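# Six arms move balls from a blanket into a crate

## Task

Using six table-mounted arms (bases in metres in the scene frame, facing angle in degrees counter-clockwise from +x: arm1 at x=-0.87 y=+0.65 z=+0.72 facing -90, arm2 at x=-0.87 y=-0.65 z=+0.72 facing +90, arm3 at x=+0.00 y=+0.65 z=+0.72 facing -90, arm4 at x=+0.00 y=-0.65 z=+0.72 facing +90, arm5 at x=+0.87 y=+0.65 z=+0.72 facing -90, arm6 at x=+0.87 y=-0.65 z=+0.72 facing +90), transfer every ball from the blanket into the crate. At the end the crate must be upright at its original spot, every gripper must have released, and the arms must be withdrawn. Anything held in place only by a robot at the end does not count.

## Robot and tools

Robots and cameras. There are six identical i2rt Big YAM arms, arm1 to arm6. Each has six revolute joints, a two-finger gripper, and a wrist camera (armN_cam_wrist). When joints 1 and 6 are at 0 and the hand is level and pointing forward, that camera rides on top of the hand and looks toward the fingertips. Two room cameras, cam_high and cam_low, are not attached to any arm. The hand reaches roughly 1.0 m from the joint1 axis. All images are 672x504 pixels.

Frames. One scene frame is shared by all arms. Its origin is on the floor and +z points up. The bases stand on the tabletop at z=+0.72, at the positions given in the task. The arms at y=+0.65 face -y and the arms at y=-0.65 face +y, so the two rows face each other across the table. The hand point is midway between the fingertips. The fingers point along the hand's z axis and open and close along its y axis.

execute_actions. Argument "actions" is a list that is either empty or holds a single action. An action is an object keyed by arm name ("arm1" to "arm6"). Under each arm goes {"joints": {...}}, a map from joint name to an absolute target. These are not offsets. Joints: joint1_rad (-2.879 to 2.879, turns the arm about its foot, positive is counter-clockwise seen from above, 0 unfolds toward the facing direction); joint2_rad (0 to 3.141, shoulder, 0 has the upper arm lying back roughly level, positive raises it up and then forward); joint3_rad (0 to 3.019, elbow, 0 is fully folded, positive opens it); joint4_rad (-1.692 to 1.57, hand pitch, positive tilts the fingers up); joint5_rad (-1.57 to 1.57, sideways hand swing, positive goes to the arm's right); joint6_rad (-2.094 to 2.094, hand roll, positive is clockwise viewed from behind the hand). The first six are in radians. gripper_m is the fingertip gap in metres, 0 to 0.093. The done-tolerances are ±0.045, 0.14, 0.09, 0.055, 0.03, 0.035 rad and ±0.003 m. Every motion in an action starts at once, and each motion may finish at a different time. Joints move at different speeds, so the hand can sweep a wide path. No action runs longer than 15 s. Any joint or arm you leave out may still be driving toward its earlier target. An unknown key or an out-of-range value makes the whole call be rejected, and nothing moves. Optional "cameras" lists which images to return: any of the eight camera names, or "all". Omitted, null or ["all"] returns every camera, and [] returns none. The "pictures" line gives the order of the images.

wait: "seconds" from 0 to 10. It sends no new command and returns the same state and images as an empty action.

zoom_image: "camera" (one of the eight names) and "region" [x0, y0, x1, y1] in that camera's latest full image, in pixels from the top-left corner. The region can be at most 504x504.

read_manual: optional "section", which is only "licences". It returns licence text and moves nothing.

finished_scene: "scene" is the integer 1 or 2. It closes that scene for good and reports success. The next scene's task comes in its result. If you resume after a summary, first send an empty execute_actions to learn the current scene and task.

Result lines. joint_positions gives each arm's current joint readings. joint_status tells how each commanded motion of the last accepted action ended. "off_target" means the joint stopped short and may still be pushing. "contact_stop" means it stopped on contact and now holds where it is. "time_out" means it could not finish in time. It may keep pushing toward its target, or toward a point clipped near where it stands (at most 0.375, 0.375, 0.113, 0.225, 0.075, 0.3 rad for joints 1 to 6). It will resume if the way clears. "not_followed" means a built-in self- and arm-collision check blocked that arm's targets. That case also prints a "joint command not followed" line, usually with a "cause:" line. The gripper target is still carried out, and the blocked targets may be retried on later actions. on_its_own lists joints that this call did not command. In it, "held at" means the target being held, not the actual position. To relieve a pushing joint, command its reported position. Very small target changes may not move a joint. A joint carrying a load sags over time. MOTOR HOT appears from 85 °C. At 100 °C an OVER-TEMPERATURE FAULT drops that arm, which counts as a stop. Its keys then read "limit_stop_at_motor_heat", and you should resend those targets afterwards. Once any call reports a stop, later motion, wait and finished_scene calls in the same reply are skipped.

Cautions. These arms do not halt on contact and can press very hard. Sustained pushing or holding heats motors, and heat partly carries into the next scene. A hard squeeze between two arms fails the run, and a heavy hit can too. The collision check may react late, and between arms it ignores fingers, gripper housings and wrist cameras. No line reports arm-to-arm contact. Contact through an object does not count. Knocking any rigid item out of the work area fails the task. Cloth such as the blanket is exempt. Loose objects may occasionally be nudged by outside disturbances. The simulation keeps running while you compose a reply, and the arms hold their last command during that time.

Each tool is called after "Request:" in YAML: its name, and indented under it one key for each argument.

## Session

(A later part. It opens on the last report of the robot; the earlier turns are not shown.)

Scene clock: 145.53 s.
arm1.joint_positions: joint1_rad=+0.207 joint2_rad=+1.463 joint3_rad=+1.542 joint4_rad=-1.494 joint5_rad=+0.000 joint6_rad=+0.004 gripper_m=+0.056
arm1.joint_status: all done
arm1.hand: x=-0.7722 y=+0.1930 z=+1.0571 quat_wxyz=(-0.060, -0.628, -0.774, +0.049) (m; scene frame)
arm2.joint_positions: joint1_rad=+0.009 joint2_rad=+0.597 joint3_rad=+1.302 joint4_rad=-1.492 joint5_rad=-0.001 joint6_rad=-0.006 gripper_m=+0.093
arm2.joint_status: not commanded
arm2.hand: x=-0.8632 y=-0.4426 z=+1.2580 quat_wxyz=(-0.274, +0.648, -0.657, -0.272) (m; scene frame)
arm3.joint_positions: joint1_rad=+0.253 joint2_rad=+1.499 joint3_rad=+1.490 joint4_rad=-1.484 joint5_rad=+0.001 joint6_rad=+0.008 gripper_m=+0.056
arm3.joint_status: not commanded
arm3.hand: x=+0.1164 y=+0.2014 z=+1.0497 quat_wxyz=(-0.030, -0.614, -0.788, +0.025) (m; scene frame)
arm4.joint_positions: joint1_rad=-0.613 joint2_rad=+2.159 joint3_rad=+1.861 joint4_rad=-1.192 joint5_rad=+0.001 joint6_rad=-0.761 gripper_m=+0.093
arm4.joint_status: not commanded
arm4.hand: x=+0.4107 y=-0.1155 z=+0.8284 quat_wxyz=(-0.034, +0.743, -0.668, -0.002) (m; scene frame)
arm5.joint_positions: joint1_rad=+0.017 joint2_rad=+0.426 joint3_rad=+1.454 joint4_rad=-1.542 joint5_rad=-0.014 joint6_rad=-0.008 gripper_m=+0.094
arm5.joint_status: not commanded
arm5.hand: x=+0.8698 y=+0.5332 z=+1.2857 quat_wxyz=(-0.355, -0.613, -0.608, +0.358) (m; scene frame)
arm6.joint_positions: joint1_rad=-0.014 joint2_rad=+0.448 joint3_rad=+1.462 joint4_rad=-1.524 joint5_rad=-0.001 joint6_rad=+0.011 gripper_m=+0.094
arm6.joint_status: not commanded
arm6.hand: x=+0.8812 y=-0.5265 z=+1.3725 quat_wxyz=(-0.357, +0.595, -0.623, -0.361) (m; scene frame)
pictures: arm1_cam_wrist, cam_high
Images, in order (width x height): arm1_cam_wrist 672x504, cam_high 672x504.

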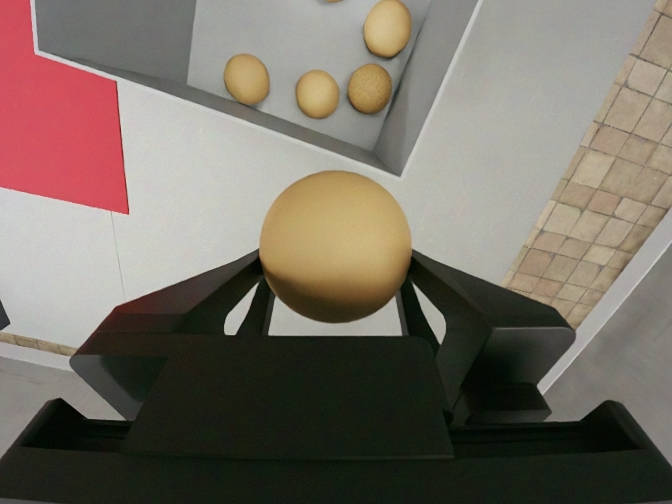

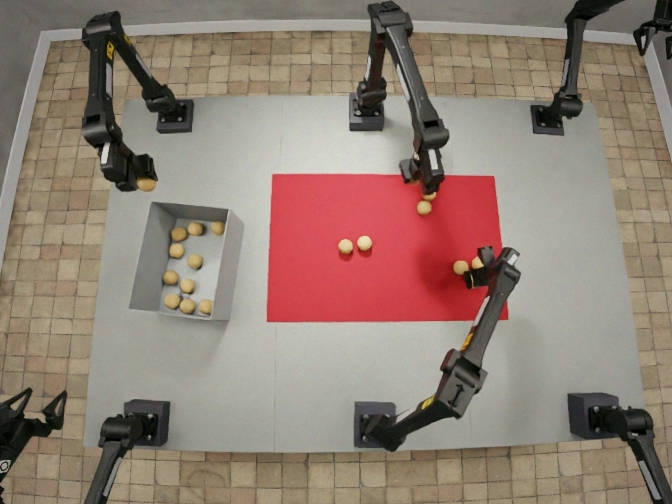

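Request:
execute_actions:
  actions:
    - {"arm1":{"joints":{"joint1_rad":0.173,"joint2_rad":2.05,"joint3_rad":1.77,"joint4_rad":-1.199}},"arm4":{"joints":{"joint1_rad":-0.625,"joint2_rad":2.29,"joint3_rad":1.92,"joint4_rad":-1.095}}}
  cameras: ["arm1_cam_wrist","arm4_cam_wrist"]

Scene clock: 147.80 s.
arm1.joint_positions: joint1_rad=+0.177 joint2_rad=+2.049 joint3_rad=+1.744 joint4_rad=-1.207 joint5_rad=+0.000 joint6_rad=+0.004 gripper_m=+0.056
arm1.joint_status: all done
arm1.hand: x=-0.7561 y=+0.0250 z=+0.8309 quat_wxyz=(-0.023, -0.642, -0.766, +0.019) (m; scene frame)
arm2.joint_positions: joint1_rad=+0.009 joint2_rad=+0.597 joint3_rad=+1.302 joint4_rad=-1.492 joint5_rad=-0.001 joint6_rad=-0.006 gripper_m=+0.093
arm2.joint_status: not commanded
arm2.hand: x=-0.8632 y=-0.4426 z=+1.2580 quat_wxyz=(-0.274, +0.648, -0.657, -0.272) (m; scene frame)
arm3.joint_positions: joint1_rad=+0.253 joint2_rad=+1.499 joint3_rad=+1.490 joint4_rad=-1.484 joint5_rad=+0.001 joint6_rad=+0.008 gripper_m=+0.056
arm3.joint_status: not commanded
arm3.hand: x=+0.1164 y=+0.2014 z=+1.0497 quat_wxyz=(-0.030, -0.614, -0.788, +0.025) (m; scene frame)
arm4.joint_positions: joint1_rad=-0.613 joint2_rad=+2.272 joint3_rad=+1.888 joint4_rad=-1.111 joint5_rad=+0.001 joint6_rad=-0.761 gripper_m=+0.093
arm4.joint_status: all done
arm4.hand: x=+0.4207 y=-0.1026 z=+0.7646 quat_wxyz=(-0.031, +0.743, -0.668, -0.001) (m; scene frame)
arm5.joint_positions: joint1_rad=+0.017 joint2_rad=+0.426 joint3_rad=+1.454 joint4_rad=-1.542 joint5_rad=-0.014 joint6_rad=-0.008 gripper_m=+0.094
arm5.joint_status: not commanded
arm5.hand: x=+0.8698 y=+0.5332 z=+1.2857 quat_wxyz=(-0.355, -0.613, -0.608, +0.358) (m; scene frame)
arm6.joint_positions: joint1_rad=-0.014 joint2_rad=+0.448 joint3_rad=+1.462 joint4_rad=-1.524 joint5_rad=-0.001 joint6_rad=+0.011 gripper_m=+0.094
arm6.joint_status: not commanded
arm6.hand: x=+0.8812 y=-0.5265 z=+1.3725 quat_wxyz=(-0.357, +0.595, -0.623, -0.361) (m; scene frame)
pictures: arm1_cam_wrist, arm4_cam_wrist
Images, in order (width x height): arm1_cam_wrist 672x504, arm4_cam_wrist 672x504.

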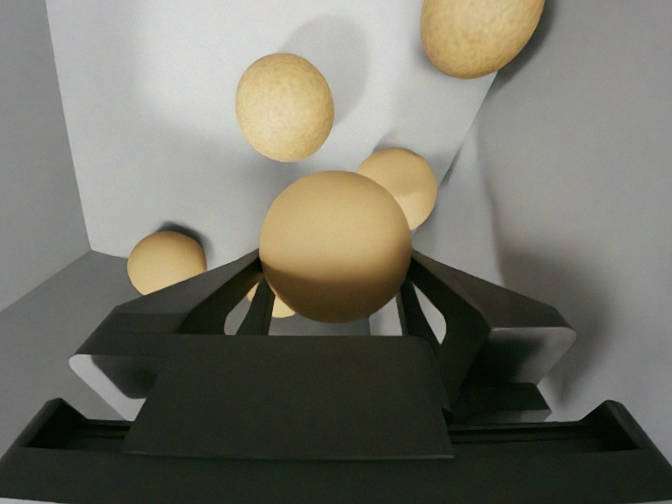

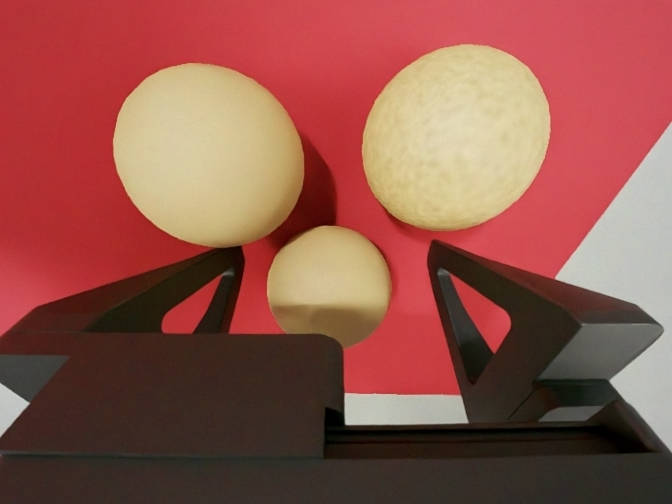

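Request:
execute_actions:
  actions:
    - {"arm1":{"joints":{"gripper_m":0.075}},"arm4":{"joints":{"joint2_rad":2.305,"joint4_rad":-1.165}}}
  cameras: ["arm4_cam_wrist"]

Scene clock: 148.93 s.
arm1.joint_positions: joint1_rad=+0.177 joint2_rad=+2.049 joint3_rad=+1.744 joint4_rad=-1.207 joint5_rad=+0.000 joint6_rad=+0.004 gripper_m=+0.075
arm1.joint_status: all done
arm1.hand: x=-0.7561 y=+0.0250 z=+0.8309 quat_wxyz=(-0.023, -0.642, -0.766, +0.019) (m; scene frame)
arm2.joint_positions: joint1_rad=+0.009 joint2_rad=+0.597 joint3_rad=+1.302 joint4_rad=-1.492 joint5_rad=-0.001 joint6_rad=-0.006 gripper_m=+0.093
arm2.joint_status: not commanded
arm2.hand: x=-0.8632 y=-0.4426 z=+1.2580 quat_wxyz=(-0.274, +0.648, -0.657, -0.272) (m; scene frame)
arm3.joint_positions: joint1_rad=+0.253 joint2_rad=+1.499 joint3_rad=+1.490 joint4_rad=-1.484 joint5_rad=+0.001 joint6_rad=+0.008 gripper_m=+0.056
arm3.joint_status: not commanded
arm3.hand: x=+0.1164 y=+0.2014 z=+1.0497 quat_wxyz=(-0.030, -0.614, -0.788, +0.025) (m; scene frame)
arm4.joint_positions: joint1_rad=-0.613 joint2_rad=+2.272 joint3_rad=+1.888 joint4_rad=-1.148 joint5_rad=+0.001 joint6_rad=-0.761 gripper_m=+0.093
arm4.joint_status: all done
arm4.hand: x=+0.4151 y=-0.1098 z=+0.7642 quat_wxyz=(-0.013, +0.744, -0.668, +0.000) (m; scene frame)
arm5.joint_positions: joint1_rad=+0.017 joint2_rad=+0.426 joint3_rad=+1.454 joint4_rad=-1.542 joint5_rad=-0.014 joint6_rad=-0.008 gripper_m=+0.094
arm5.joint_status: not commanded
arm5.hand: x=+0.8698 y=+0.5332 z=+1.2857 quat_wxyz=(-0.355, -0.613, -0.608, +0.358) (m; scene frame)
arm6.joint_positions: joint1_rad=-0.014 joint2_rad=+0.448 joint3_rad=+1.462 joint4_rad=-1.524 joint5_rad=-0.001 joint6_rad=+0.011 gripper_m=+0.094
arm6.joint_status: not commanded
arm6.hand: x=+0.8812 y=-0.5265 z=+1.3725 quat_wxyz=(-0.357, +0.595, -0.623, -0.361) (m; scene frame)
pictures: arm4_cam_wrist
Images, in order (width x height): arm4_cam_wrist 672x504.

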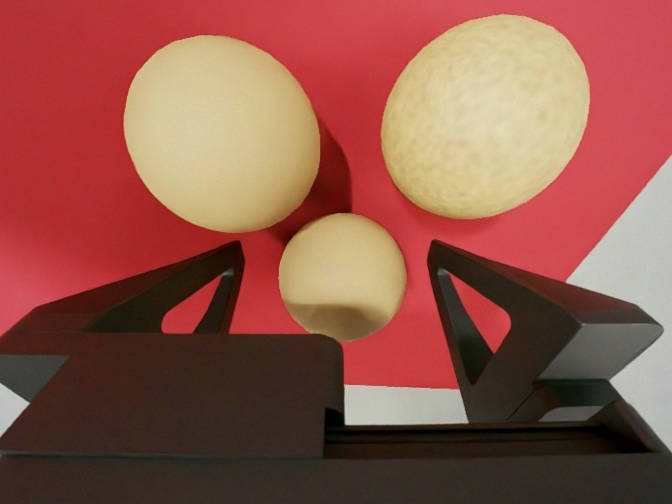

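Request:
execute_actions:
  actions:
    - {"arm1":{"joints":{"joint2_rad":1.45}},"arm4":{"joints":{"joint2_rad":2.335,"gripper_m":0.045}}}
  cameras: ["arm4_cam_wrist"]

Scene clock: 151.10 s.
arm1.joint_positions: joint1_rad=+0.177 joint2_rad=+1.459 joint3_rad=+1.764 joint4_rad=-1.206 joint5_rad=+0.000 joint6_rad=+0.004 gripper_m=+0.075
arm1.joint_status: all done
arm1.hand: x=-0.7689 y=+0.0950 z=+1.1916 quat_wxyz=(-0.253, -0.606, -0.724, +0.210) (m; scene frame)
arm2.joint_positions: joint1_rad=+0.009 joint2_rad=+0.597 joint3_rad=+1.302 joint4_rad=-1.492 joint5_rad=-0.001 joint6_rad=-0.006 gripper_m=+0.093
arm2.joint_status: not commanded
arm2.hand: x=-0.8632 y=-0.4426 z=+1.2580 quat_wxyz=(-0.274, +0.648, -0.657, -0.272) (m; scene frame)
arm3.joint_positions: joint1_rad=+0.253 joint2_rad=+1.499 joint3_rad=+1.490 joint4_rad=-1.484 joint5_rad=+0.001 joint6_rad=+0.008 gripper_m=+0.056
arm3.joint_status: not commanded
arm3.hand: x=+0.1164 y=+0.2014 z=+1.0497 quat_wxyz=(-0.030, -0.614, -0.788, +0.025) (m; scene frame)
arm4.joint_positions: joint1_rad=-0.613 joint2_rad=+2.278 joint3_rad=+1.888 joint4_rad=-1.148 joint5_rad=+0.001 joint6_rad=-0.761 gripper_m=+0.057
arm4.joint_status: gripper_m off_target (ended at +0.057, target +0.045); the others done
arm4.hand: x=+0.4147 y=-0.1104 z=+0.7605 quat_wxyz=(-0.010, +0.744, -0.668, +0.000) (m; scene frame)
arm5.joint_positions: joint1_rad=+0.017 joint2_rad=+0.426 joint3_rad=+1.454 joint4_rad=-1.542 joint5_rad=-0.014 joint6_rad=-0.008 gripper_m=+0.094
arm5.joint_status: not commanded
arm5.hand: x=+0.8698 y=+0.5332 z=+1.2857 quat_wxyz=(-0.355, -0.613, -0.608, +0.358) (m; scene frame)
arm6.joint_positions: joint1_rad=-0.014 joint2_rad=+0.448 joint3_rad=+1.462 joint4_rad=-1.524 joint5_rad=-0.001 joint6_rad=+0.011 gripper_m=+0.094
arm6.joint_status: not commanded
arm6.hand: x=+0.8812 y=-0.5265 z=+1.3725 quat_wxyz=(-0.357, +0.595, -0.623, -0.361) (m; scene frame)
pictures: arm4_cam_wrist
Images, in order (width x height): arm4_cam_wrist 672x504.

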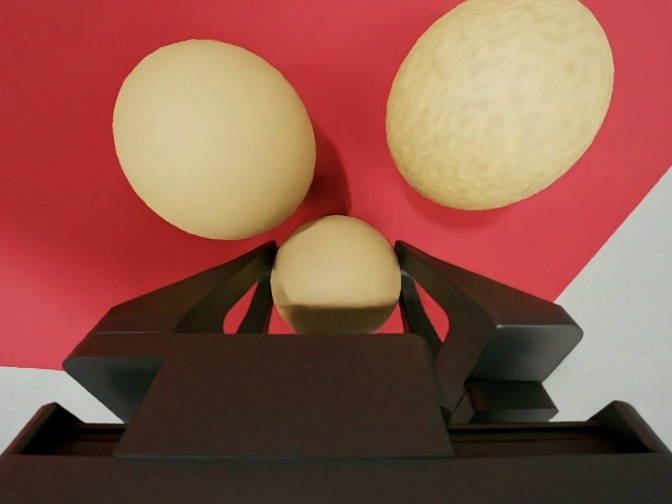

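Request:
execute_actions:
  actions:
    - {"arm1":{"joints":{"joint1_rad":-0.1,"joint2_rad":0.9,"joint3_rad":1.4,"joint4_rad":-1.5,"gripper_m":0.093}},"arm3":{"joints":{"joint1_rad":-0.81}},"arm4":{"joints":{"joint2_rad":1.5,"joint3_rad":1.5,"joint4_rad":-1.5,"joint6_rad":0}}}
  cameras: []

Request:
execute_actions:
  actions:
    - {"arm3":{"joints":{"joint2_rad":2.2,"joint3_rad":2.46,"joint4_rad":-0.994}},"arm4":{"joints":{"joint1_rad":0.2}}}
  cameras: []

Request:
execute_actions:
  actions:
    - {"arm3":{"joints":{"joint2_rad":2.475,"joint3_rad":2.49}}}
  cameras: ["arm3_cam_wrist","arm4_cam_wrist","cam_high"]

Scene clock: 153.73 s.
arm1.joint_positions: joint1_rad=-0.110 joint2_rad=+0.905 joint3_rad=+1.398 joint4_rad=-1.494 joint5_rad=+0.002 joint6_rad=+0.004 gripper_m=+0.093
arm1.joint_status: all done
arm1.hand: x=-0.9033 y=+0.3413 z=+1.1993 quat_wxyz=(-0.188, -0.715, -0.640, +0.209) (m; scene frame)
arm2.joint_positions: joint1_rad=+0.009 joint2_rad=+0.597 joint3_rad=+1.302 joint4_rad=-1.492 joint5_rad=-0.001 joint6_rad=-0.006 gripper_m=+0.093
arm2.joint_status: not commanded
arm2.hand: x=-0.8632 y=-0.4426 z=+1.2580 quat_wxyz=(-0.274, +0.648, -0.657, -0.272) (m; scene frame)
arm3.joint_positions: joint1_rad=-0.811 joint2_rad=+1.499 joint3_rad=+1.490 joint4_rad=-1.484 joint5_rad=+0.001 joint6_rad=+0.008 gripper_m=+0.056
arm3.joint_status: all done
arm3.hand: x=-0.3356 y=+0.3308 z=+1.0502 quat_wxyz=(-0.014, -0.929, -0.368, +0.037) (m; scene frame)
arm4.joint_positions: joint1_rad=-0.613 joint2_rad=+1.477 joint3_rad=+1.507 joint4_rad=-1.485 joint5_rad=+0.001 joint6_rad=-0.010 gripper_m=+0.057
arm4.joint_status: all done
arm4.hand: x=+0.2849 y=-0.2789 z=+1.0612 quat_wxyz=(-0.047, +0.446, -0.893, -0.022) (m; scene frame)
arm5.joint_positions: joint1_rad=+0.017 joint2_rad=+0.426 joint3_rad=+1.454 joint4_rad=-1.542 joint5_rad=-0.014 joint6_rad=-0.008 gripper_m=+0.094
arm5.joint_status: not commanded
arm5.hand: x=+0.8698 y=+0.5332 z=+1.2857 quat_wxyz=(-0.355, -0.613, -0.608, +0.358) (m; scene frame)
arm6.joint_positions: joint1_rad=-0.014 joint2_rad=+0.448 joint3_rad=+1.462 joint4_rad=-1.524 joint5_rad=-0.001 joint6_rad=+0.011 gripper_m=+0.094
arm6.joint_status: not commanded
arm6.hand: x=+0.8812 y=-0.5265 z=+1.3725 quat_wxyz=(-0.357, +0.595, -0.623, -0.361) (m; scene frame)
pictures: none
No camera images: the call's "cameras" was empty. Leave "cameras" out to get every camera's image.

Scene clock: 155.50 s.
arm1.joint_positions: joint1_rad=-0.110 joint2_rad=+0.905 joint3_rad=+1.398 joint4_rad=-1.494 joint5_rad=+0.002 joint6_rad=+0.004 gripper_m=+0.093
arm1.joint_status: not commanded
arm1.hand: x=-0.9033 y=+0.3413 z=+1.1993 quat_wxyz=(-0.188, -0.715, -0.640, +0.209) (m; scene frame)
arm2.joint_positions: joint1_rad=+0.009 joint2_rad=+0.597 joint3_rad=+1.302 joint4_rad=-1.492 joint5_rad=-0.001 joint6_rad=-0.006 gripper_m=+0.093
arm2.joint_status: not commanded
arm2.hand: x=-0.8632 y=-0.4426 z=+1.2580 quat_wxyz=(-0.274, +0.648, -0.657, -0.272) (m; scene frame)
arm3.joint_positions: joint1_rad=-0.811 joint2_rad=+2.186 joint3_rad=+2.417 joint4_rad=-1.018 joint5_rad=+0.001 joint6_rad=+0.008 gripper_m=+0.056
arm3.joint_status: all done
arm3.hand: x=-0.6089 y=+0.0701 z=+1.0998 quat_wxyz=(-0.143, -0.859, -0.340, +0.355) (m; scene frame)
arm4.joint_positions: joint1_rad=+0.201 joint2_rad=+1.480 joint3_rad=+1.507 joint4_rad=-1.485 joint5_rad=+0.000 joint6_rad=-0.007 gripper_m=+0.057
arm4.joint_status: all done
arm4.hand: x=-0.0719 y=-0.1881 z=+1.0611 quat_wxyz=(-0.031, +0.763, -0.645, -0.042) (m; scene frame)
arm5.joint_positions: joint1_rad=+0.017 joint2_rad=+0.426 joint3_rad=+1.454 joint4_rad=-1.542 joint5_rad=-0.014 joint6_rad=-0.008 gripper_m=+0.094
arm5.joint_status: not commanded
arm5.hand: x=+0.8698 y=+0.5332 z=+1.2857 quat_wxyz=(-0.355, -0.613, -0.608, +0.358) (m; scene frame)
arm6.joint_positions: joint1_rad=-0.014 joint2_rad=+0.448 joint3_rad=+1.462 joint4_rad=-1.524 joint5_rad=-0.001 joint6_rad=+0.011 gripper_m=+0.094
arm6.joint_status: not commanded
arm6.hand: x=+0.8812 y=-0.5265 z=+1.3725 quat_wxyz=(-0.357, +0.595, -0.623, -0.361) (m; scene frame)
pictures: none
No camera images: the call's "cameras" was empty. Leave "cameras" out to get every camera's image.

Scene clock: 157.10 s.
arm1.joint_positions: joint1_rad=-0.110 joint2_rad=+0.905 joint3_rad=+1.398 joint4_rad=-1.494 joint5_rad=+0.002 joint6_rad=+0.004 gripper_m=+0.093
arm1.joint_status: not commanded
arm1.hand: x=-0.9033 y=+0.3413 z=+1.1993 quat_wxyz=(-0.188, -0.715, -0.640, +0.209) (m; scene frame)
arm2.joint_positions: joint1_rad=+0.009 joint2_rad=+0.597 joint3_rad=+1.302 joint4_rad=-1.492 joint5_rad=-0.001 joint6_rad=-0.006 gripper_m=+0.093
arm2.joint_status: not commanded
arm2.hand: x=-0.8632 y=-0.4426 z=+1.2580 quat_wxyz=(-0.274, +0.648, -0.657, -0.272) (m; scene frame)
arm3.joint_positions: joint1_rad=-0.811 joint2_rad=+2.464 joint3_rad=+2.468 joint4_rad=-1.010 joint5_rad=+0.001 joint6_rad=+0.008 gripper_m=+0.056
arm3.joint_status: all done
arm3.hand: x=-0.6321 y=+0.0482 z=+0.8946 quat_wxyz=(-0.104, -0.893, -0.353, +0.259) (m; scene frame)
arm4.joint_positions: joint1_rad=+0.201 joint2_rad=+1.480 joint3_rad=+1.507 joint4_rad=-1.485 joint5_rad=+0.000 joint6_rad=-0.007 gripper_m=+0.057
arm4.joint_status: not commanded
arm4.hand: x=-0.0719 y=-0.1881 z=+1.0611 quat_wxyz=(-0.031, +0.763, -0.645, -0.042) (m; scene frame)
arm5.joint_positions: joint1_rad=+0.017 joint2_rad=+0.426 joint3_rad=+1.454 joint4_rad=-1.542 joint5_rad=-0.014 joint6_rad=-0.008 gripper_m=+0.094
arm5.joint_status: not commanded
arm5.hand: x=+0.8698 y=+0.5332 z=+1.2857 quat_wxyz=(-0.355, -0.613, -0.608, +0.358) (m; scene frame)
arm6.joint_positions: joint1_rad=-0.014 joint2_rad=+0.448 joint3_rad=+1.462 joint4_rad=-1.524 joint5_rad=-0.001 joint6_rad=+0.011 gripper_m=+0.094
arm6.joint_status: not commanded
arm6.hand: x=+0.8812 y=-0.5265 z=+1.3725 quat_wxyz=(-0.357, +0.595, -0.623, -0.361) (m; scene frame)
pictures: arm3_cam_wrist, arm4_cam_wrist, cam_high
Images, in order (width x height): arm3_cam_wrist 672x504, arm4_cam_wrist 672x504, cam_high 672x504.

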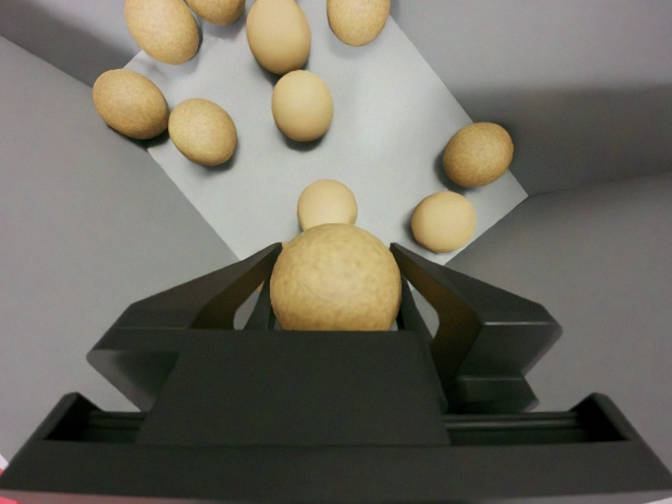

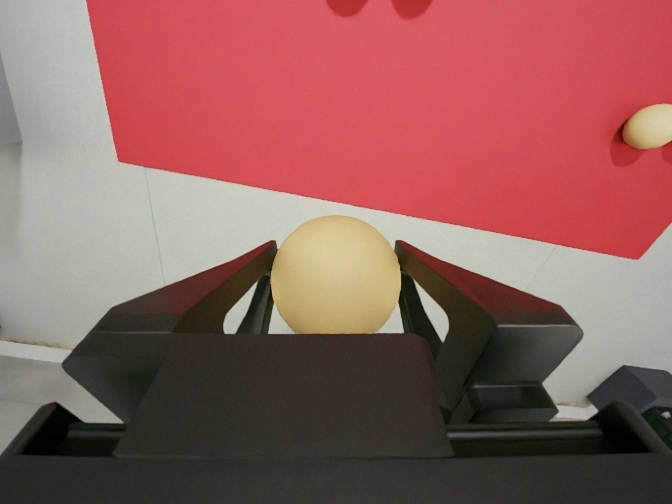

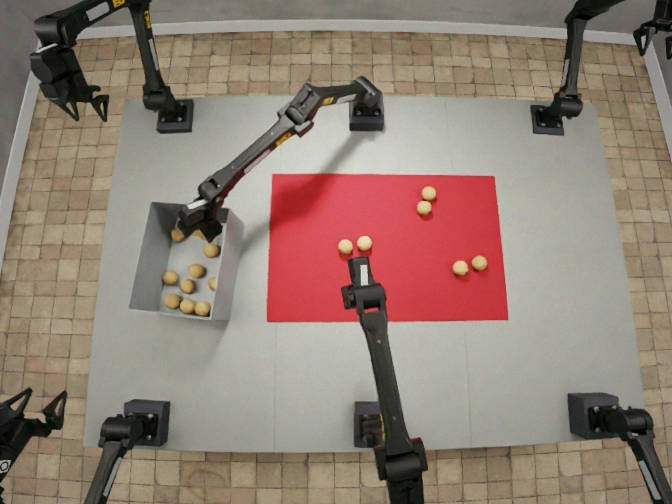

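Request:
execute_actions:
  actions:
    - {"arm3":{"joints":{"gripper_m":0.085}}}
  cameras: []

Request:
execute_actions:
  actions:
    - {"arm3":{"joints":{"joint2_rad":2.2,"gripper_m":0.093}}}
  cameras: []

Request:
execute_actions:
  actions:
    - {"arm3":{"joints":{"joint1_rad":0.45,"joint2_rad":1.7,"joint3_rad":1.6,"joint4_rad":-1.45,"joint6_rad":1.03}},"arm4":{"joints":{"joint1_rad":0.92}}}
  cameras: ["cam_high"]

Scene clock: 158.23 s.
arm1.joint_positions: joint1_rad=-0.110 joint2_rad=+0.905 joint3_rad=+1.398 joint4_rad=-1.494 joint5_rad=+0.002 joint6_rad=+0.004 gripper_m=+0.093
arm1.joint_status: not commanded
arm1.hand: x=-0.9033 y=+0.3413 z=+1.1993 quat_wxyz=(-0.188, -0.715, -0.640, +0.209) (m; scene frame)
arm2.joint_positions: joint1_rad=+0.009 joint2_rad=+0.597 joint3_rad=+1.302 joint4_rad=-1.492 joint5_rad=-0.001 joint6_rad=-0.006 gripper_m=+0.093
arm2.joint_status: not commanded
arm2.hand: x=-0.8632 y=-0.4426 z=+1.2580 quat_wxyz=(-0.274, +0.648, -0.657, -0.272) (m; scene frame)
arm3.joint_positions: joint1_rad=-0.811 joint2_rad=+2.464 joint3_rad=+2.468 joint4_rad=-1.010 joint5_rad=+0.001 joint6_rad=+0.008 gripper_m=+0.085
arm3.joint_status: all done
arm3.hand: x=-0.6321 y=+0.0482 z=+0.8946 quat_wxyz=(-0.104, -0.893, -0.353, +0.259) (m; scene frame)
arm4.joint_positions: joint1_rad=+0.201 joint2_rad=+1.480 joint3_rad=+1.507 joint4_rad=-1.485 joint5_rad=+0.000 joint6_rad=-0.007 gripper_m=+0.057
arm4.joint_status: not commanded
arm4.hand: x=-0.0719 y=-0.1881 z=+1.0611 quat_wxyz=(-0.031, +0.763, -0.645, -0.042) (m; scene frame)
arm5.joint_positions: joint1_rad=+0.017 joint2_rad=+0.426 joint3_rad=+1.454 joint4_rad=-1.542 joint5_rad=-0.014 joint6_rad=-0.008 gripper_m=+0.094
arm5.joint_status: not commanded
arm5.hand: x=+0.8698 y=+0.5332 z=+1.2857 quat_wxyz=(-0.355, -0.613, -0.608, +0.358) (m; scene frame)
arm6.joint_positions: joint1_rad=-0.014 joint2_rad=+0.448 joint3_rad=+1.462 joint4_rad=-1.524 joint5_rad=-0.001 joint6_rad=+0.011 gripper_m=+0.094
arm6.joint_status: not commanded
arm6.hand: x=+0.8812 y=-0.5265 z=+1.3725 quat_wxyz=(-0.357, +0.595, -0.623, -0.361) (m; scene frame)
pictures: none
No camera images: the call's "cameras" was empty. Leave "cameras" out to get every camera's image.

Scene clock: 159.90 s.
arm1.joint_positions: joint1_rad=-0.110 joint2_rad=+0.905 joint3_rad=+1.398 joint4_rad=-1.494 joint5_rad=+0.002 joint6_rad=+0.004 gripper_m=+0.093
arm1.joint_status: not commanded
arm1.hand: x=-0.9033 y=+0.3413 z=+1.1993 quat_wxyz=(-0.188, -0.715, -0.640, +0.209) (m; scene frame)
arm2.joint_positions: joint1_rad=+0.009 joint2_rad=+0.597 joint3_rad=+1.302 joint4_rad=-1.492 joint5_rad=-0.001 joint6_rad=-0.006 gripper_m=+0.093
arm2.joint_status: not commanded
arm2.hand: x=-0.8632 y=-0.4426 z=+1.2580 quat_wxyz=(-0.274, +0.648, -0.657, -0.272) (m; scene frame)
arm3.joint_positions: joint1_rad=-0.811 joint2_rad=+2.200 joint3_rad=+2.484 joint4_rad=-1.010 joint5_rad=+0.001 joint6_rad=+0.008 gripper_m=+0.093
arm3.joint_status: all done
arm3.hand: x=-0.6153 y=+0.0641 z=+1.1267 quat_wxyz=(-0.153, -0.848, -0.335, +0.381) (m; scene frame)
arm4.joint_positions: joint1_rad=+0.201 joint2_rad=+1.480 joint3_rad=+1.507 joint4_rad=-1.485 joint5_rad=+0.000 joint6_rad=-0.007 gripper_m=+0.057
arm4.joint_status: not commanded
arm4.hand: x=-0.0719 y=-0.1881 z=+1.0611 quat_wxyz=(-0.031, +0.763, -0.645, -0.042) (m; scene frame)
arm5.joint_positions: joint1_rad=+0.017 joint2_rad=+0.426 joint3_rad=+1.454 joint4_rad=-1.542 joint5_rad=-0.014 joint6_rad=-0.008 gripper_m=+0.094
arm5.joint_status: not commanded
arm5.hand: x=+0.8698 y=+0.5332 z=+1.2857 quat_wxyz=(-0.355, -0.613, -0.608, +0.358) (m; scene frame)
arm6.joint_positions: joint1_rad=-0.014 joint2_rad=+0.448 joint3_rad=+1.462 joint4_rad=-1.524 joint5_rad=-0.001 joint6_rad=+0.011 gripper_m=+0.094
arm6.joint_status: not commanded
arm6.hand: x=+0.8812 y=-0.5265 z=+1.3725 quat_wxyz=(-0.357, +0.595, -0.623, -0.361) (m; scene frame)
pictures: none
No camera images: the call's "cameras" was empty. Leave "cameras" out to get every camera's image.

Scene clock: 161.80 s.
arm1.joint_positions: joint1_rad=-0.110 joint2_rad=+0.905 joint3_rad=+1.398 joint4_rad=-1.494 joint5_rad=+0.002 joint6_rad=+0.004 gripper_m=+0.093
arm1.joint_status: not commanded
arm1.hand: x=-0.9033 y=+0.3413 z=+1.1993 quat_wxyz=(-0.188, -0.715, -0.640, +0.209) (m; scene frame)
arm2.joint_positions: joint1_rad=+0.009 joint2_rad=+0.597 joint3_rad=+1.302 joint4_rad=-1.492 joint5_rad=-0.001 joint6_rad=-0.006 gripper_m=+0.093
arm2.joint_status: not commanded
arm2.hand: x=-0.8632 y=-0.4426 z=+1.2580 quat_wxyz=(-0.274, +0.648, -0.657, -0.272) (m; scene frame)
arm3.joint_positions: joint1_rad=+0.457 joint2_rad=+1.705 joint3_rad=+1.597 joint4_rad=-1.434 joint5_rad=-0.002 joint6_rad=+1.018 gripper_m=+0.093
arm3.joint_status: all done
arm3.hand: x=+0.2331 y=+0.1778 z=+0.9948 quat_wxyz=(-0.015, -0.875, -0.484, +0.000) (m; scene frame)
arm4.joint_positions: joint1_rad=+0.924 joint2_rad=+1.480 joint3_rad=+1.507 joint4_rad=-1.485 joint5_rad=+0.000 joint6_rad=-0.007 gripper_m=+0.057
arm4.joint_status: all done
arm4.hand: x=-0.3570 y=-0.3515 z=+1.0647 quat_wxyz=(-0.013, +0.941, -0.334, -0.055) (m; scene frame)
arm5.joint_positions: joint1_rad=+0.017 joint2_rad=+0.426 joint3_rad=+1.454 joint4_rad=-1.542 joint5_rad=-0.014 joint6_rad=-0.008 gripper_m=+0.094
arm5.joint_status: not commanded
arm5.hand: x=+0.8698 y=+0.5332 z=+1.2857 quat_wxyz=(-0.355, -0.613, -0.608, +0.358) (m; scene frame)
arm6.joint_positions: joint1_rad=-0.014 joint2_rad=+0.448 joint3_rad=+1.462 joint4_rad=-1.524 joint5_rad=-0.001 joint6_rad=+0.011 gripper_m=+0.094
arm6.joint_status: not commanded
arm6.hand: x=+0.8812 y=-0.5265 z=+1.3725 quat_wxyz=(-0.357, +0.595, -0.623, -0.361) (m; scene frame)
pictures: cam_high
Images, in order (width x height): cam_high 672x504.

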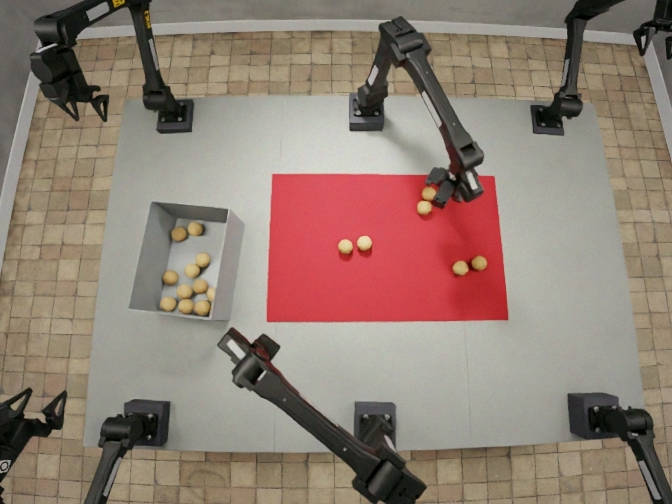

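Request:
execute_actions:
  actions:
    - {"arm3":{"joints":{"joint1_rad":0.61,"joint2_rad":1.66,"joint3_rad":1.11,"joint4_rad":-0.95}},"arm4":{"joints":{"joint2_rad":2.2,"joint3_rad":2.46,"joint4_rad":-0.994}}}
  cameras: ["arm3_cam_wrist"]

Request:
execute_actions:
  actions:
    - {"arm4":{"joints":{"joint2_rad":2.5,"joint3_rad":2.49}}}
  cameras: ["arm4_cam_wrist"]

Scene clock: 164.90 s.
arm1.joint_positions: joint1_rad=-0.110 joint2_rad=+0.905 joint3_rad=+1.398 joint4_rad=-1.494 joint5_rad=+0.002 joint6_rad=+0.004 gripper_m=+0.093
arm1.joint_status: not commanded
arm1.hand: x=-0.9033 y=+0.3413 z=+1.1993 quat_wxyz=(-0.188, -0.715, -0.640, +0.209) (m; scene frame)
arm2.joint_positions: joint1_rad=+0.009 joint2_rad=+0.597 joint3_rad=+1.302 joint4_rad=-1.492 joint5_rad=-0.001 joint6_rad=-0.006 gripper_m=+0.093
arm2.joint_status: not commanded
arm2.hand: x=-0.8632 y=-0.4426 z=+1.2580 quat_wxyz=(-0.274, +0.648, -0.657, -0.272) (m; scene frame)
arm3.joint_positions: joint1_rad=+0.619 joint2_rad=+1.660 joint3_rad=+1.110 joint4_rad=-0.970 joint5_rad=-0.001 joint6_rad=+1.019 gripper_m=+0.093
arm3.joint_status: all done
arm3.hand: x=+0.2684 y=+0.2746 z=+0.8414 quat_wxyz=(-0.026, -0.833, -0.553, -0.001) (m; scene frame)
arm4.joint_positions: joint1_rad=+0.924 joint2_rad=+2.193 joint3_rad=+2.420 joint4_rad=-1.013 joint5_rad=+0.000 joint6_rad=-0.007 gripper_m=+0.057
arm4.joint_status: all done
arm4.hand: x=-0.6495 y=-0.1105 z=+1.0946 quat_wxyz=(-0.124, +0.870, -0.311, -0.361) (m; scene frame)
arm5.joint_positions: joint1_rad=+0.017 joint2_rad=+0.426 joint3_rad=+1.454 joint4_rad=-1.542 joint5_rad=-0.014 joint6_rad=-0.008 gripper_m=+0.094
arm5.joint_status: not commanded
arm5.hand: x=+0.8698 y=+0.5332 z=+1.2857 quat_wxyz=(-0.355, -0.613, -0.608, +0.358) (m; scene frame)
arm6.joint_positions: joint1_rad=-0.014 joint2_rad=+0.448 joint3_rad=+1.462 joint4_rad=-1.524 joint5_rad=-0.001 joint6_rad=+0.011 gripper_m=+0.094
arm6.joint_status: not commanded
arm6.hand: x=+0.8812 y=-0.5265 z=+1.3725 quat_wxyz=(-0.357, +0.595, -0.623, -0.361) (m; scene frame)
pictures: arm3_cam_wrist
Images, in order (width x height): arm3_cam_wrist 672x504.

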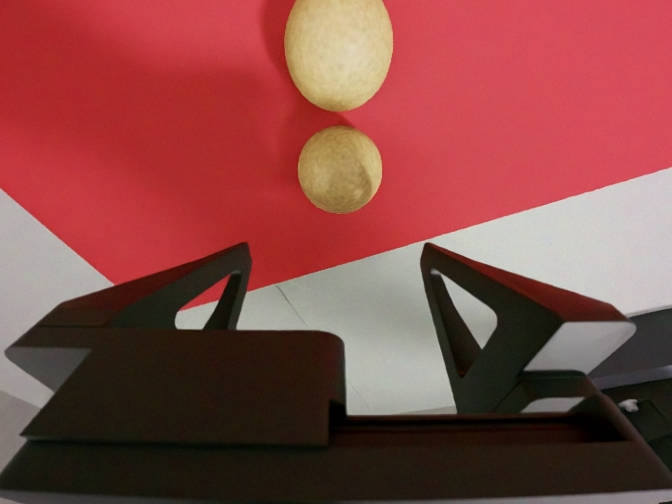

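Scene clock: 166.23 s.
arm1.joint_positions: joint1_rad=-0.110 joint2_rad=+0.905 joint3_rad=+1.398 joint4_rad=-1.494 joint5_rad=+0.002 joint6_rad=+0.004 gripper_m=+0.093
arm1.joint_status: not commanded
arm1.hand: x=-0.9033 y=+0.3413 z=+1.1993 quat_wxyz=(-0.188, -0.715, -0.640, +0.209) (m; scene frame)
arm2.joint_positions: joint1_rad=+0.009 joint2_rad=+0.597 joint3_rad=+1.302 joint4_rad=-1.492 joint5_rad=-0.001 joint6_rad=-0.006 gripper_m=+0.093
arm2.joint_status: not commanded
arm2.hand: x=-0.8632 y=-0.4426 z=+1.2580 quat_wxyz=(-0.274, +0.648, -0.657, -0.272) (m; scene frame)
arm3.joint_positions: joint1_rad=+0.619 joint2_rad=+1.660 joint3_rad=+1.110 joint4_rad=-0.970 joint5_rad=-0.001 joint6_rad=+1.019 gripper_m=+0.093
arm3.joint_status: not commanded
arm3.hand: x=+0.2684 y=+0.2746 z=+0.8414 quat_wxyz=(-0.026, -0.833, -0.553, -0.001) (m; scene frame)
arm4.joint_positions: joint1_rad=+0.924 joint2_rad=+2.519 joint3_rad=+2.464 joint4_rad=-1.008 joint5_rad=+0.000 joint6_rad=-0.007 gripper_m=+0.057
arm4.joint_status: all done
arm4.hand: x=-0.6713 y=-0.0965 z=+0.8439 quat_wxyz=(-0.079, +0.912, -0.325, -0.237) (m; scene frame)
arm5.joint_positions: joint1_rad=+0.017 joint2_rad=+0.426 joint3_rad=+1.454 joint4_rad=-1.542 joint5_rad=-0.014 joint6_rad=-0.008 gripper_m=+0.094
arm5.joint_status: not commanded
arm5.hand: x=+0.8698 y=+0.5332 z=+1.2857 quat_wxyz=(-0.355, -0.613, -0.608, +0.358) (m; scene frame)
arm6.joint_positions: joint1_rad=-0.014 joint2_rad=+0.448 joint3_rad=+1.462 joint4_rad=-1.524 joint5_rad=-0.001 joint6_rad=+0.011 gripper_m=+0.094
arm6.joint_status: not commanded
arm6.hand: x=+0.8812 y=-0.5265 z=+1.3725 quat_wxyz=(-0.357, +0.595, -0.623, -0.361) (m; scene frame)
pictures: arm4_cam_wrist
Images, in order (width x height): arm4_cam_wrist 672x504.

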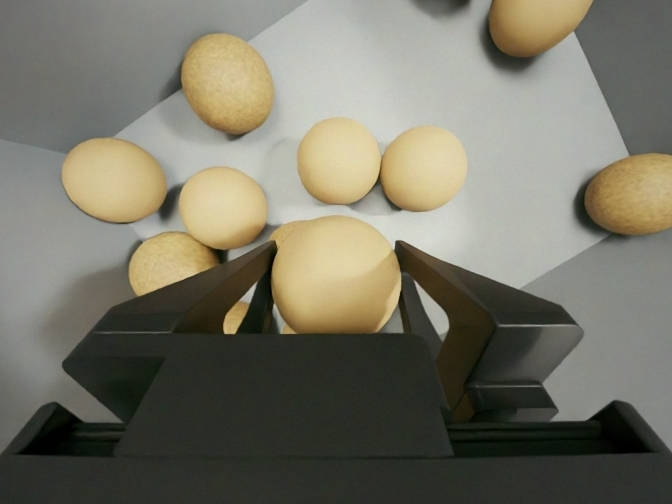

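Request:
execute_actions:
  actions:
    - {"arm3":{"joints":{"joint1_rad":0.578,"joint2_rad":1.835,"joint3_rad":1.05,"joint4_rad":-0.715}},"arm4":{"joints":{"gripper_m":0.085}}}
  cameras: ["arm3_cam_wrist"]

Scene clock: 168.33 s.
arm1.joint_positions: joint1_rad=-0.110 joint2_rad=+0.905 joint3_rad=+1.398 joint4_rad=-1.494 joint5_rad=+0.002 joint6_rad=+0.004 gripper_m=+0.093
arm1.joint_status: not commanded
arm1.hand: x=-0.9033 y=+0.3413 z=+1.1993 quat_wxyz=(-0.188, -0.715, -0.640, +0.209) (m; scene frame)
arm2.joint_positions: joint1_rad=+0.009 joint2_rad=+0.597 joint3_rad=+1.302 joint4_rad=-1.492 joint5_rad=-0.001 joint6_rad=-0.006 gripper_m=+0.093
arm2.joint_status: not commanded
arm2.hand: x=-0.8632 y=-0.4426 z=+1.2580 quat_wxyz=(-0.274, +0.648, -0.657, -0.272) (m; scene frame)
arm3.joint_positions: joint1_rad=+0.583 joint2_rad=+1.838 joint3_rad=+1.050 joint4_rad=-0.734 joint5_rad=+0.000 joint6_rad=+1.019 gripper_m=+0.093
arm3.joint_status: all done
arm3.hand: x=+0.2582 y=+0.2590 z=+0.7463 quat_wxyz=(-0.024, -0.843, -0.538, +0.000) (m; scene frame)
arm4.joint_positions: joint1_rad=+0.924 joint2_rad=+2.519 joint3_rad=+2.464 joint4_rad=-1.008 joint5_rad=+0.000 joint6_rad=-0.007 gripper_m=+0.085
arm4.joint_status: all done
arm4.hand: x=-0.6713 y=-0.0965 z=+0.8439 quat_wxyz=(-0.080, +0.912, -0.325, -0.237) (m; scene frame)
arm5.joint_positions: joint1_rad=+0.017 joint2_rad=+0.426 joint3_rad=+1.454 joint4_rad=-1.542 joint5_rad=-0.014 joint6_rad=-0.008 gripper_m=+0.094
arm5.joint_status: not commanded
arm5.hand: x=+0.8698 y=+0.5332 z=+1.2857 quat_wxyz=(-0.355, -0.613, -0.608, +0.358) (m; scene frame)
arm6.joint_positions: joint1_rad=-0.014 joint2_rad=+0.448 joint3_rad=+1.462 joint4_rad=-1.524 joint5_rad=-0.001 joint6_rad=+0.011 gripper_m=+0.094
arm6.joint_status: not commanded
arm6.hand: x=+0.8812 y=-0.5265 z=+1.3725 quat_wxyz=(-0.357, +0.595, -0.623, -0.361) (m; scene frame)
pictures: arm3_cam_wrist
Images, in order (width x height): arm3_cam_wrist 672x504.

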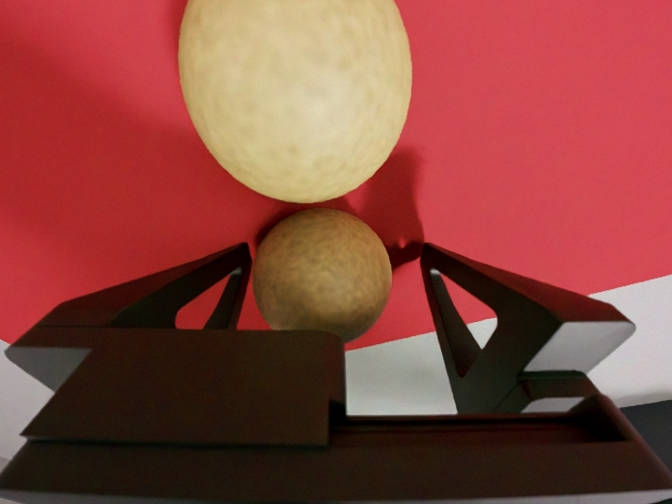

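Request:
execute_actions:
  actions:
    - {"arm3":{"joints":{"gripper_m":0.045}},"arm4":{"joints":{"joint2_rad":2.2,"gripper_m":0.093}}}
  cameras: ["arm3_cam_wrist"]

Request:
execute_actions:
  actions:
    - {"arm3":{"joints":{"joint2_rad":1.4,"joint3_rad":1.4,"joint4_rad":-1.5,"joint6_rad":0}},"arm4":{"joints":{"joint1_rad":0.1,"joint2_rad":1.7,"joint3_rad":1.6,"joint4_rad":-1.45}}}
  cameras: ["arm4_cam_wrist","cam_high"]

Scene clock: 170.20 s.
arm1.joint_positions: joint1_rad=-0.110 joint2_rad=+0.905 joint3_rad=+1.398 joint4_rad=-1.494 joint5_rad=+0.002 joint6_rad=+0.004 gripper_m=+0.093
arm1.joint_status: not commanded
arm1.hand: x=-0.9033 y=+0.3413 z=+1.1993 quat_wxyz=(-0.188, -0.715, -0.640, +0.209) (m; scene frame)
arm2.joint_positions: joint1_rad=+0.009 joint2_rad=+0.597 joint3_rad=+1.302 joint4_rad=-1.492 joint5_rad=-0.001 joint6_rad=-0.006 gripper_m=+0.093
arm2.joint_status: not commanded
arm2.hand: x=-0.8632 y=-0.4426 z=+1.2580 quat_wxyz=(-0.274, +0.648, -0.657, -0.272) (m; scene frame)
arm3.joint_positions: joint1_rad=+0.583 joint2_rad=+1.838 joint3_rad=+1.050 joint4_rad=-0.733 joint5_rad=+0.000 joint6_rad=+1.020 gripper_m=+0.055
arm3.joint_status: gripper_m off_target (ended at +0.055, target +0.045)
arm3.hand: x=+0.2584 y=+0.2588 z=+0.7463 quat_wxyz=(-0.025, -0.843, -0.538, +0.000) (m; scene frame)
arm4.joint_positions: joint1_rad=+0.924 joint2_rad=+2.170 joint3_rad=+2.487 joint4_rad=-1.008 joint5_rad=+0.000 joint6_rad=-0.007 gripper_m=+0.093
arm4.joint_status: all done
arm4.hand: x=-0.6492 y=-0.1097 z=+1.1519 quat_wxyz=(-0.140, +0.852, -0.305, -0.402) (m; scene frame)
arm5.joint_positions: joint1_rad=+0.017 joint2_rad=+0.426 joint3_rad=+1.454 joint4_rad=-1.542 joint5_rad=-0.014 joint6_rad=-0.008 gripper_m=+0.094
arm5.joint_status: not commanded
arm5.hand: x=+0.8698 y=+0.5332 z=+1.2857 quat_wxyz=(-0.355, -0.613, -0.608, +0.358) (m; scene frame)
arm6.joint_positions: joint1_rad=-0.014 joint2_rad=+0.448 joint3_rad=+1.462 joint4_rad=-1.524 joint5_rad=-0.001 joint6_rad=+0.011 gripper_m=+0.094
arm6.joint_status: not commanded
arm6.hand: x=+0.8812 y=-0.5265 z=+1.3725 quat_wxyz=(-0.357, +0.595, -0.623, -0.361) (m; scene frame)
pictures: arm3_cam_wrist
Images, in order (width x height): arm3_cam_wrist 672x504.

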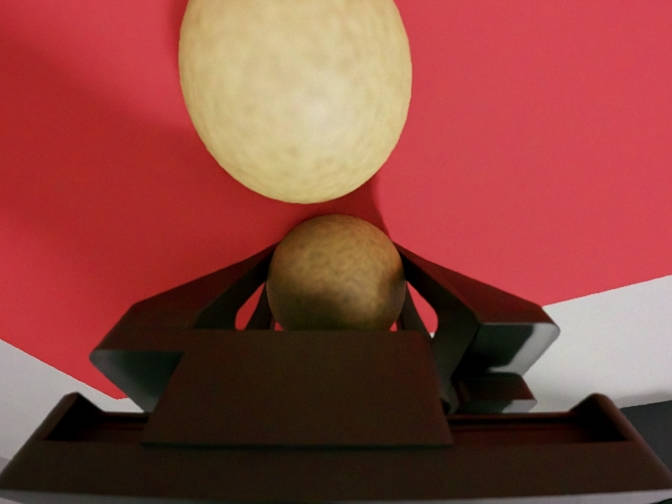

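Scene clock: 172.10 s.
arm1.joint_positions: joint1_rad=-0.110 joint2_rad=+0.905 joint3_rad=+1.398 joint4_rad=-1.494 joint5_rad=+0.002 joint6_rad=+0.004 gripper_m=+0.093
arm1.joint_status: not commanded
arm1.hand: x=-0.9033 y=+0.3413 z=+1.1993 quat_wxyz=(-0.188, -0.715, -0.640, +0.209) (m; scene frame)
arm2.joint_positions: joint1_rad=+0.009 joint2_rad=+0.597 joint3_rad=+1.302 joint4_rad=-1.492 joint5_rad=-0.001 joint6_rad=-0.006 gripper_m=+0.093
arm2.joint_status: not commanded
arm2.hand: x=-0.8632 y=-0.4426 z=+1.2580 quat_wxyz=(-0.274, +0.648, -0.657, -0.272) (m; scene frame)
arm3.joint_positions: joint1_rad=+0.583 joint2_rad=+1.406 joint3_rad=+1.398 joint4_rad=-1.482 joint5_rad=+0.000 joint6_rad=+0.012 gripper_m=+0.055
arm3.joint_status: all done
arm3.hand: x=+0.2366 y=+0.2926 z=+1.0518 quat_wxyz=(-0.035, -0.478, -0.877, +0.020) (m; scene frame)
arm4.joint_positions: joint1_rad=+0.091 joint2_rad=+1.685 joint3_rad=+1.597 joint4_rad=-1.436 joint5_rad=+0.003 joint6_rad=-0.005 gripper_m=+0.093
arm4.joint_status: all done
arm4.hand: x=-0.0235 y=-0.1238 z=+1.0002 quat_wxyz=(-0.011, +0.726, -0.688, -0.014) (m; scene frame)
arm5.joint_positions: joint1_rad=+0.017 joint2_rad=+0.426 joint3_rad=+1.454 joint4_rad=-1.542 joint5_rad=-0.014 joint6_rad=-0.008 gripper_m=+0.094
arm5.joint_status: not commanded
arm5.hand: x=+0.8698 y=+0.5332 z=+1.2857 quat_wxyz=(-0.355, -0.613, -0.608, +0.358) (m; scene frame)
arm6.joint_positions: joint1_rad=-0.014 joint2_rad=+0.448 joint3_rad=+1.462 joint4_rad=-1.524 joint5_rad=-0.001 joint6_rad=+0.011 gripper_m=+0.094
arm6.joint_status: not commanded
arm6.hand: x=+0.8812 y=-0.5265 z=+1.3725 quat_wxyz=(-0.357, +0.595, -0.623, -0.361) (m; scene frame)
pictures: arm4_cam_wrist, cam_high
Images, in order (width x height): arm4_cam_wrist 672x504, cam_high 672x504.

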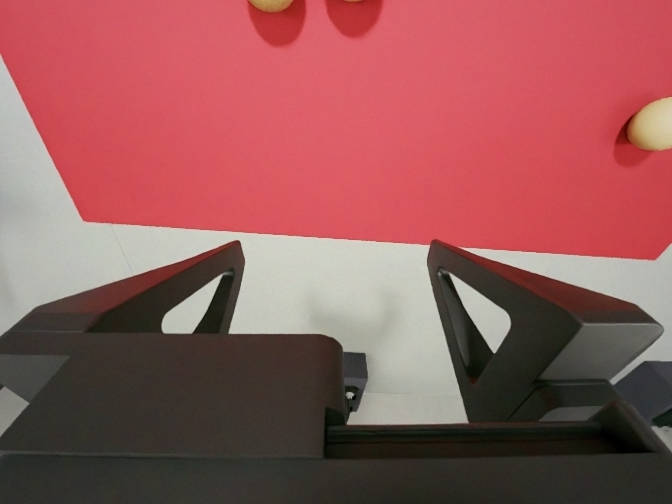

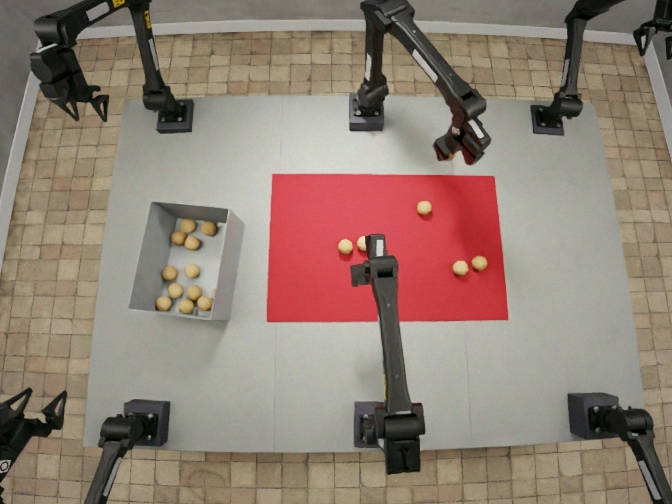

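Request:
execute_actions:
  actions:
    - {"arm3":{"joints":{"joint1_rad":-0.81}},"arm4":{"joints":{"joint1_rad":0.085,"joint6_rad":1.61}}}
  cameras: []

Request:
execute_actions:
  actions:
    - {"arm3":{"joints":{"joint2_rad":2.2,"joint3_rad":2.46,"joint4_rad":-0.994}},"arm4":{"joints":{"joint2_rad":2.15,"joint3_rad":1.92,"joint4_rad":-1.18}}}
  cameras: ["arm4_cam_wrist"]

Request:
execute_actions:
  actions:
    - {"arm3":{"joints":{"joint1_rad":-0.85,"joint2_rad":2.475,"joint3_rad":2.49}}}
  cameras: ["arm3_cam_wrist"]

Scene clock: 175.17 s.
arm1.joint_positions: joint1_rad=-0.110 joint2_rad=+0.905 joint3_rad=+1.398 joint4_rad=-1.494 joint5_rad=+0.002 joint6_rad=+0.004 gripper_m=+0.093
arm1.joint_status: not commanded
arm1.hand: x=-0.9033 y=+0.3413 z=+1.1993 quat_wxyz=(-0.188, -0.715, -0.640, +0.209) (m; scene frame)
arm2.joint_positions: joint1_rad=+0.009 joint2_rad=+0.597 joint3_rad=+1.302 joint4_rad=-1.492 joint5_rad=-0.001 joint6_rad=-0.006 gripper_m=+0.093
arm2.joint_status: not commanded
arm2.hand: x=-0.8632 y=-0.4426 z=+1.2580 quat_wxyz=(-0.274, +0.648, -0.657, -0.272) (m; scene frame)
arm3.joint_positions: joint1_rad=-0.811 joint2_rad=+1.406 joint3_rad=+1.398 joint4_rad=-1.482 joint5_rad=+0.001 joint6_rad=+0.010 gripper_m=+0.055
arm3.joint_status: all done
arm3.hand: x=-0.3105 y=+0.3550 z=+1.0525 quat_wxyz=(-0.015, -0.929, -0.367, +0.039) (m; scene frame)
arm4.joint_positions: joint1_rad=+0.091 joint2_rad=+1.685 joint3_rad=+1.597 joint4_rad=-1.436 joint5_rad=+0.003 joint6_rad=+1.601 gripper_m=+0.093
arm4.joint_status: all done
arm4.hand: x=-0.0235 y=-0.1238 z=+1.0002 quat_wxyz=(+0.003, +0.010, -1.000, -0.018) (m; scene frame)
arm5.joint_positions: joint1_rad=+0.017 joint2_rad=+0.426 joint3_rad=+1.454 joint4_rad=-1.542 joint5_rad=-0.014 joint6_rad=-0.008 gripper_m=+0.094
arm5.joint_status: not commanded
arm5.hand: x=+0.8698 y=+0.5332 z=+1.2857 quat_wxyz=(-0.355, -0.613, -0.608, +0.358) (m; scene frame)
arm6.joint_positions: joint1_rad=-0.014 joint2_rad=+0.448 joint3_rad=+1.462 joint4_rad=-1.524 joint5_rad=-0.001 joint6_rad=+0.011 gripper_m=+0.094
arm6.joint_status: not commanded
arm6.hand: x=+0.8812 y=-0.5265 z=+1.3725 quat_wxyz=(-0.357, +0.595, -0.623, -0.361) (m; scene frame)
pictures: none
No camera images: the call's "cameras" was empty. Leave "cameras" out to get every camera's image.

Scene clock: 176.97 s.
arm1.joint_positions: joint1_rad=-0.110 joint2_rad=+0.905 joint3_rad=+1.398 joint4_rad=-1.494 joint5_rad=+0.002 joint6_rad=+0.004 gripper_m=+0.093
arm1.joint_status: not commanded
arm1.hand: x=-0.9033 y=+0.3413 z=+1.1993 quat_wxyz=(-0.188, -0.715, -0.640, +0.209) (m; scene frame)
arm2.joint_positions: joint1_rad=+0.009 joint2_rad=+0.597 joint3_rad=+1.302 joint4_rad=-1.492 joint5_rad=-0.001 joint6_rad=-0.006 gripper_m=+0.093
arm2.joint_status: not commanded
arm2.hand: x=-0.8632 y=-0.4426 z=+1.2580 quat_wxyz=(-0.274, +0.648, -0.657, -0.272) (m; scene frame)
arm3.joint_positions: joint1_rad=-0.811 joint2_rad=+2.187 joint3_rad=+2.416 joint4_rad=-1.018 joint5_rad=+0.001 joint6_rad=+0.010 gripper_m=+0.055
arm3.joint_status: all done
arm3.hand: x=-0.6093 y=+0.0703 z=+1.0985 quat_wxyz=(-0.143, -0.860, -0.339, +0.354) (m; scene frame)
arm4.joint_positions: joint1_rad=+0.091 joint2_rad=+2.155 joint3_rad=+1.877 joint4_rad=-1.194 joint5_rad=+0.003 joint6_rad=+1.602 gripper_m=+0.093
arm4.joint_status: all done
arm4.hand: x=-0.0322 y=+0.0286 z=+0.8381 quat_wxyz=(+0.004, +0.009, -0.999, -0.044) (m; scene frame)
arm5.joint_positions: joint1_rad=+0.017 joint2_rad=+0.426 joint3_rad=+1.454 joint4_rad=-1.542 joint5_rad=-0.014 joint6_rad=-0.008 gripper_m=+0.094
arm5.joint_status: not commanded
arm5.hand: x=+0.8698 y=+0.5332 z=+1.2857 quat_wxyz=(-0.355, -0.613, -0.608, +0.358) (m; scene frame)
arm6.joint_positions: joint1_rad=-0.014 joint2_rad=+0.448 joint3_rad=+1.462 joint4_rad=-1.524 joint5_rad=-0.001 joint6_rad=+0.011 gripper_m=+0.094
arm6.joint_status: not commanded
arm6.hand: x=+0.8812 y=-0.5265 z=+1.3725 quat_wxyz=(-0.357, +0.595, -0.623, -0.361) (m; scene frame)
pictures: arm4_cam_wrist
Images, in order (width x height): arm4_cam_wrist 672x504.

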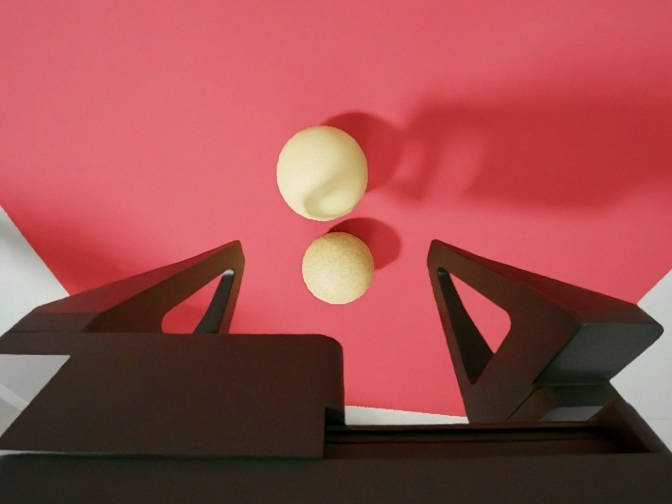

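Scene clock: 178.03 s.
arm1.joint_positions: joint1_rad=-0.110 joint2_rad=+0.905 joint3_rad=+1.398 joint4_rad=-1.494 joint5_rad=+0.002 joint6_rad=+0.004 gripper_m=+0.093
arm1.joint_status: not commanded
arm1.hand: x=-0.9033 y=+0.3413 z=+1.1993 quat_wxyz=(-0.188, -0.715, -0.640, +0.209) (m; scene frame)
arm2.joint_positions: joint1_rad=+0.009 joint2_rad=+0.597 joint3_rad=+1.302 joint4_rad=-1.492 joint5_rad=-0.001 joint6_rad=-0.006 gripper_m=+0.093
arm2.joint_status: not commanded
arm2.hand: x=-0.8632 y=-0.4426 z=+1.2580 quat_wxyz=(-0.274, +0.648, -0.657, -0.272) (m; scene frame)
arm3.joint_positions: joint1_rad=-0.838 joint2_rad=+2.471 joint3_rad=+2.481 joint4_rad=-0.992 joint5_rad=-0.001 joint6_rad=-0.006 gripper_m=+0.055
arm3.joint_status: all done
arm3.hand: x=-0.6527 y=+0.0612 z=+0.8975 quat_wxyz=(-0.104, -0.892, -0.346, +0.271) (m; scene frame)
arm4.joint_positions: joint1_rad=+0.091 joint2_rad=+2.155 joint3_rad=+1.877 joint4_rad=-1.194 joint5_rad=+0.003 joint6_rad=+1.602 gripper_m=+0.093
arm4.joint_status: not commanded
arm4.hand: x=-0.0322 y=+0.0286 z=+0.8381 quat_wxyz=(+0.004, +0.009, -0.999, -0.044) (m; scene frame)
arm5.joint_positions: joint1_rad=+0.017 joint2_rad=+0.426 joint3_rad=+1.454 joint4_rad=-1.542 joint5_rad=-0.014 joint6_rad=-0.008 gripper_m=+0.094
arm5.joint_status: not commanded
arm5.hand: x=+0.8698 y=+0.5332 z=+1.2857 quat_wxyz=(-0.355, -0.613, -0.608, +0.358) (m; scene frame)
arm6.joint_positions: joint1_rad=-0.014 joint2_rad=+0.448 joint3_rad=+1.462 joint4_rad=-1.524 joint5_rad=-0.001 joint6_rad=+0.011 gripper_m=+0.094
arm6.joint_status: not commanded
arm6.hand: x=+0.8812 y=-0.5265 z=+1.3725 quat_wxyz=(-0.357, +0.595, -0.623, -0.361) (m; scene frame)
pictures: arm3_cam_wrist
Images, in order (width x height): arm3_cam_wrist 672x504.

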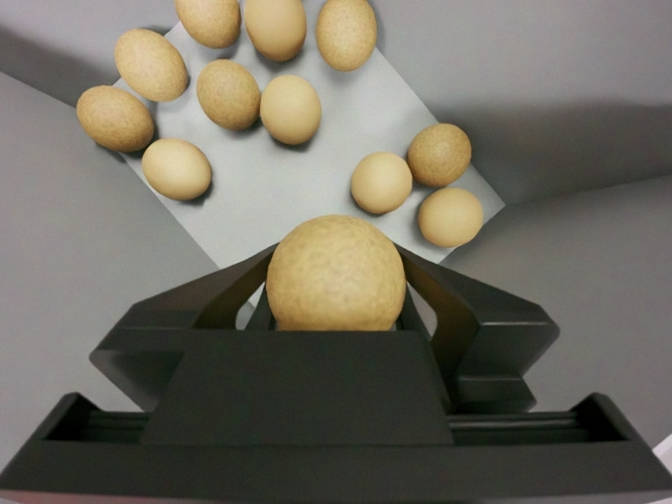

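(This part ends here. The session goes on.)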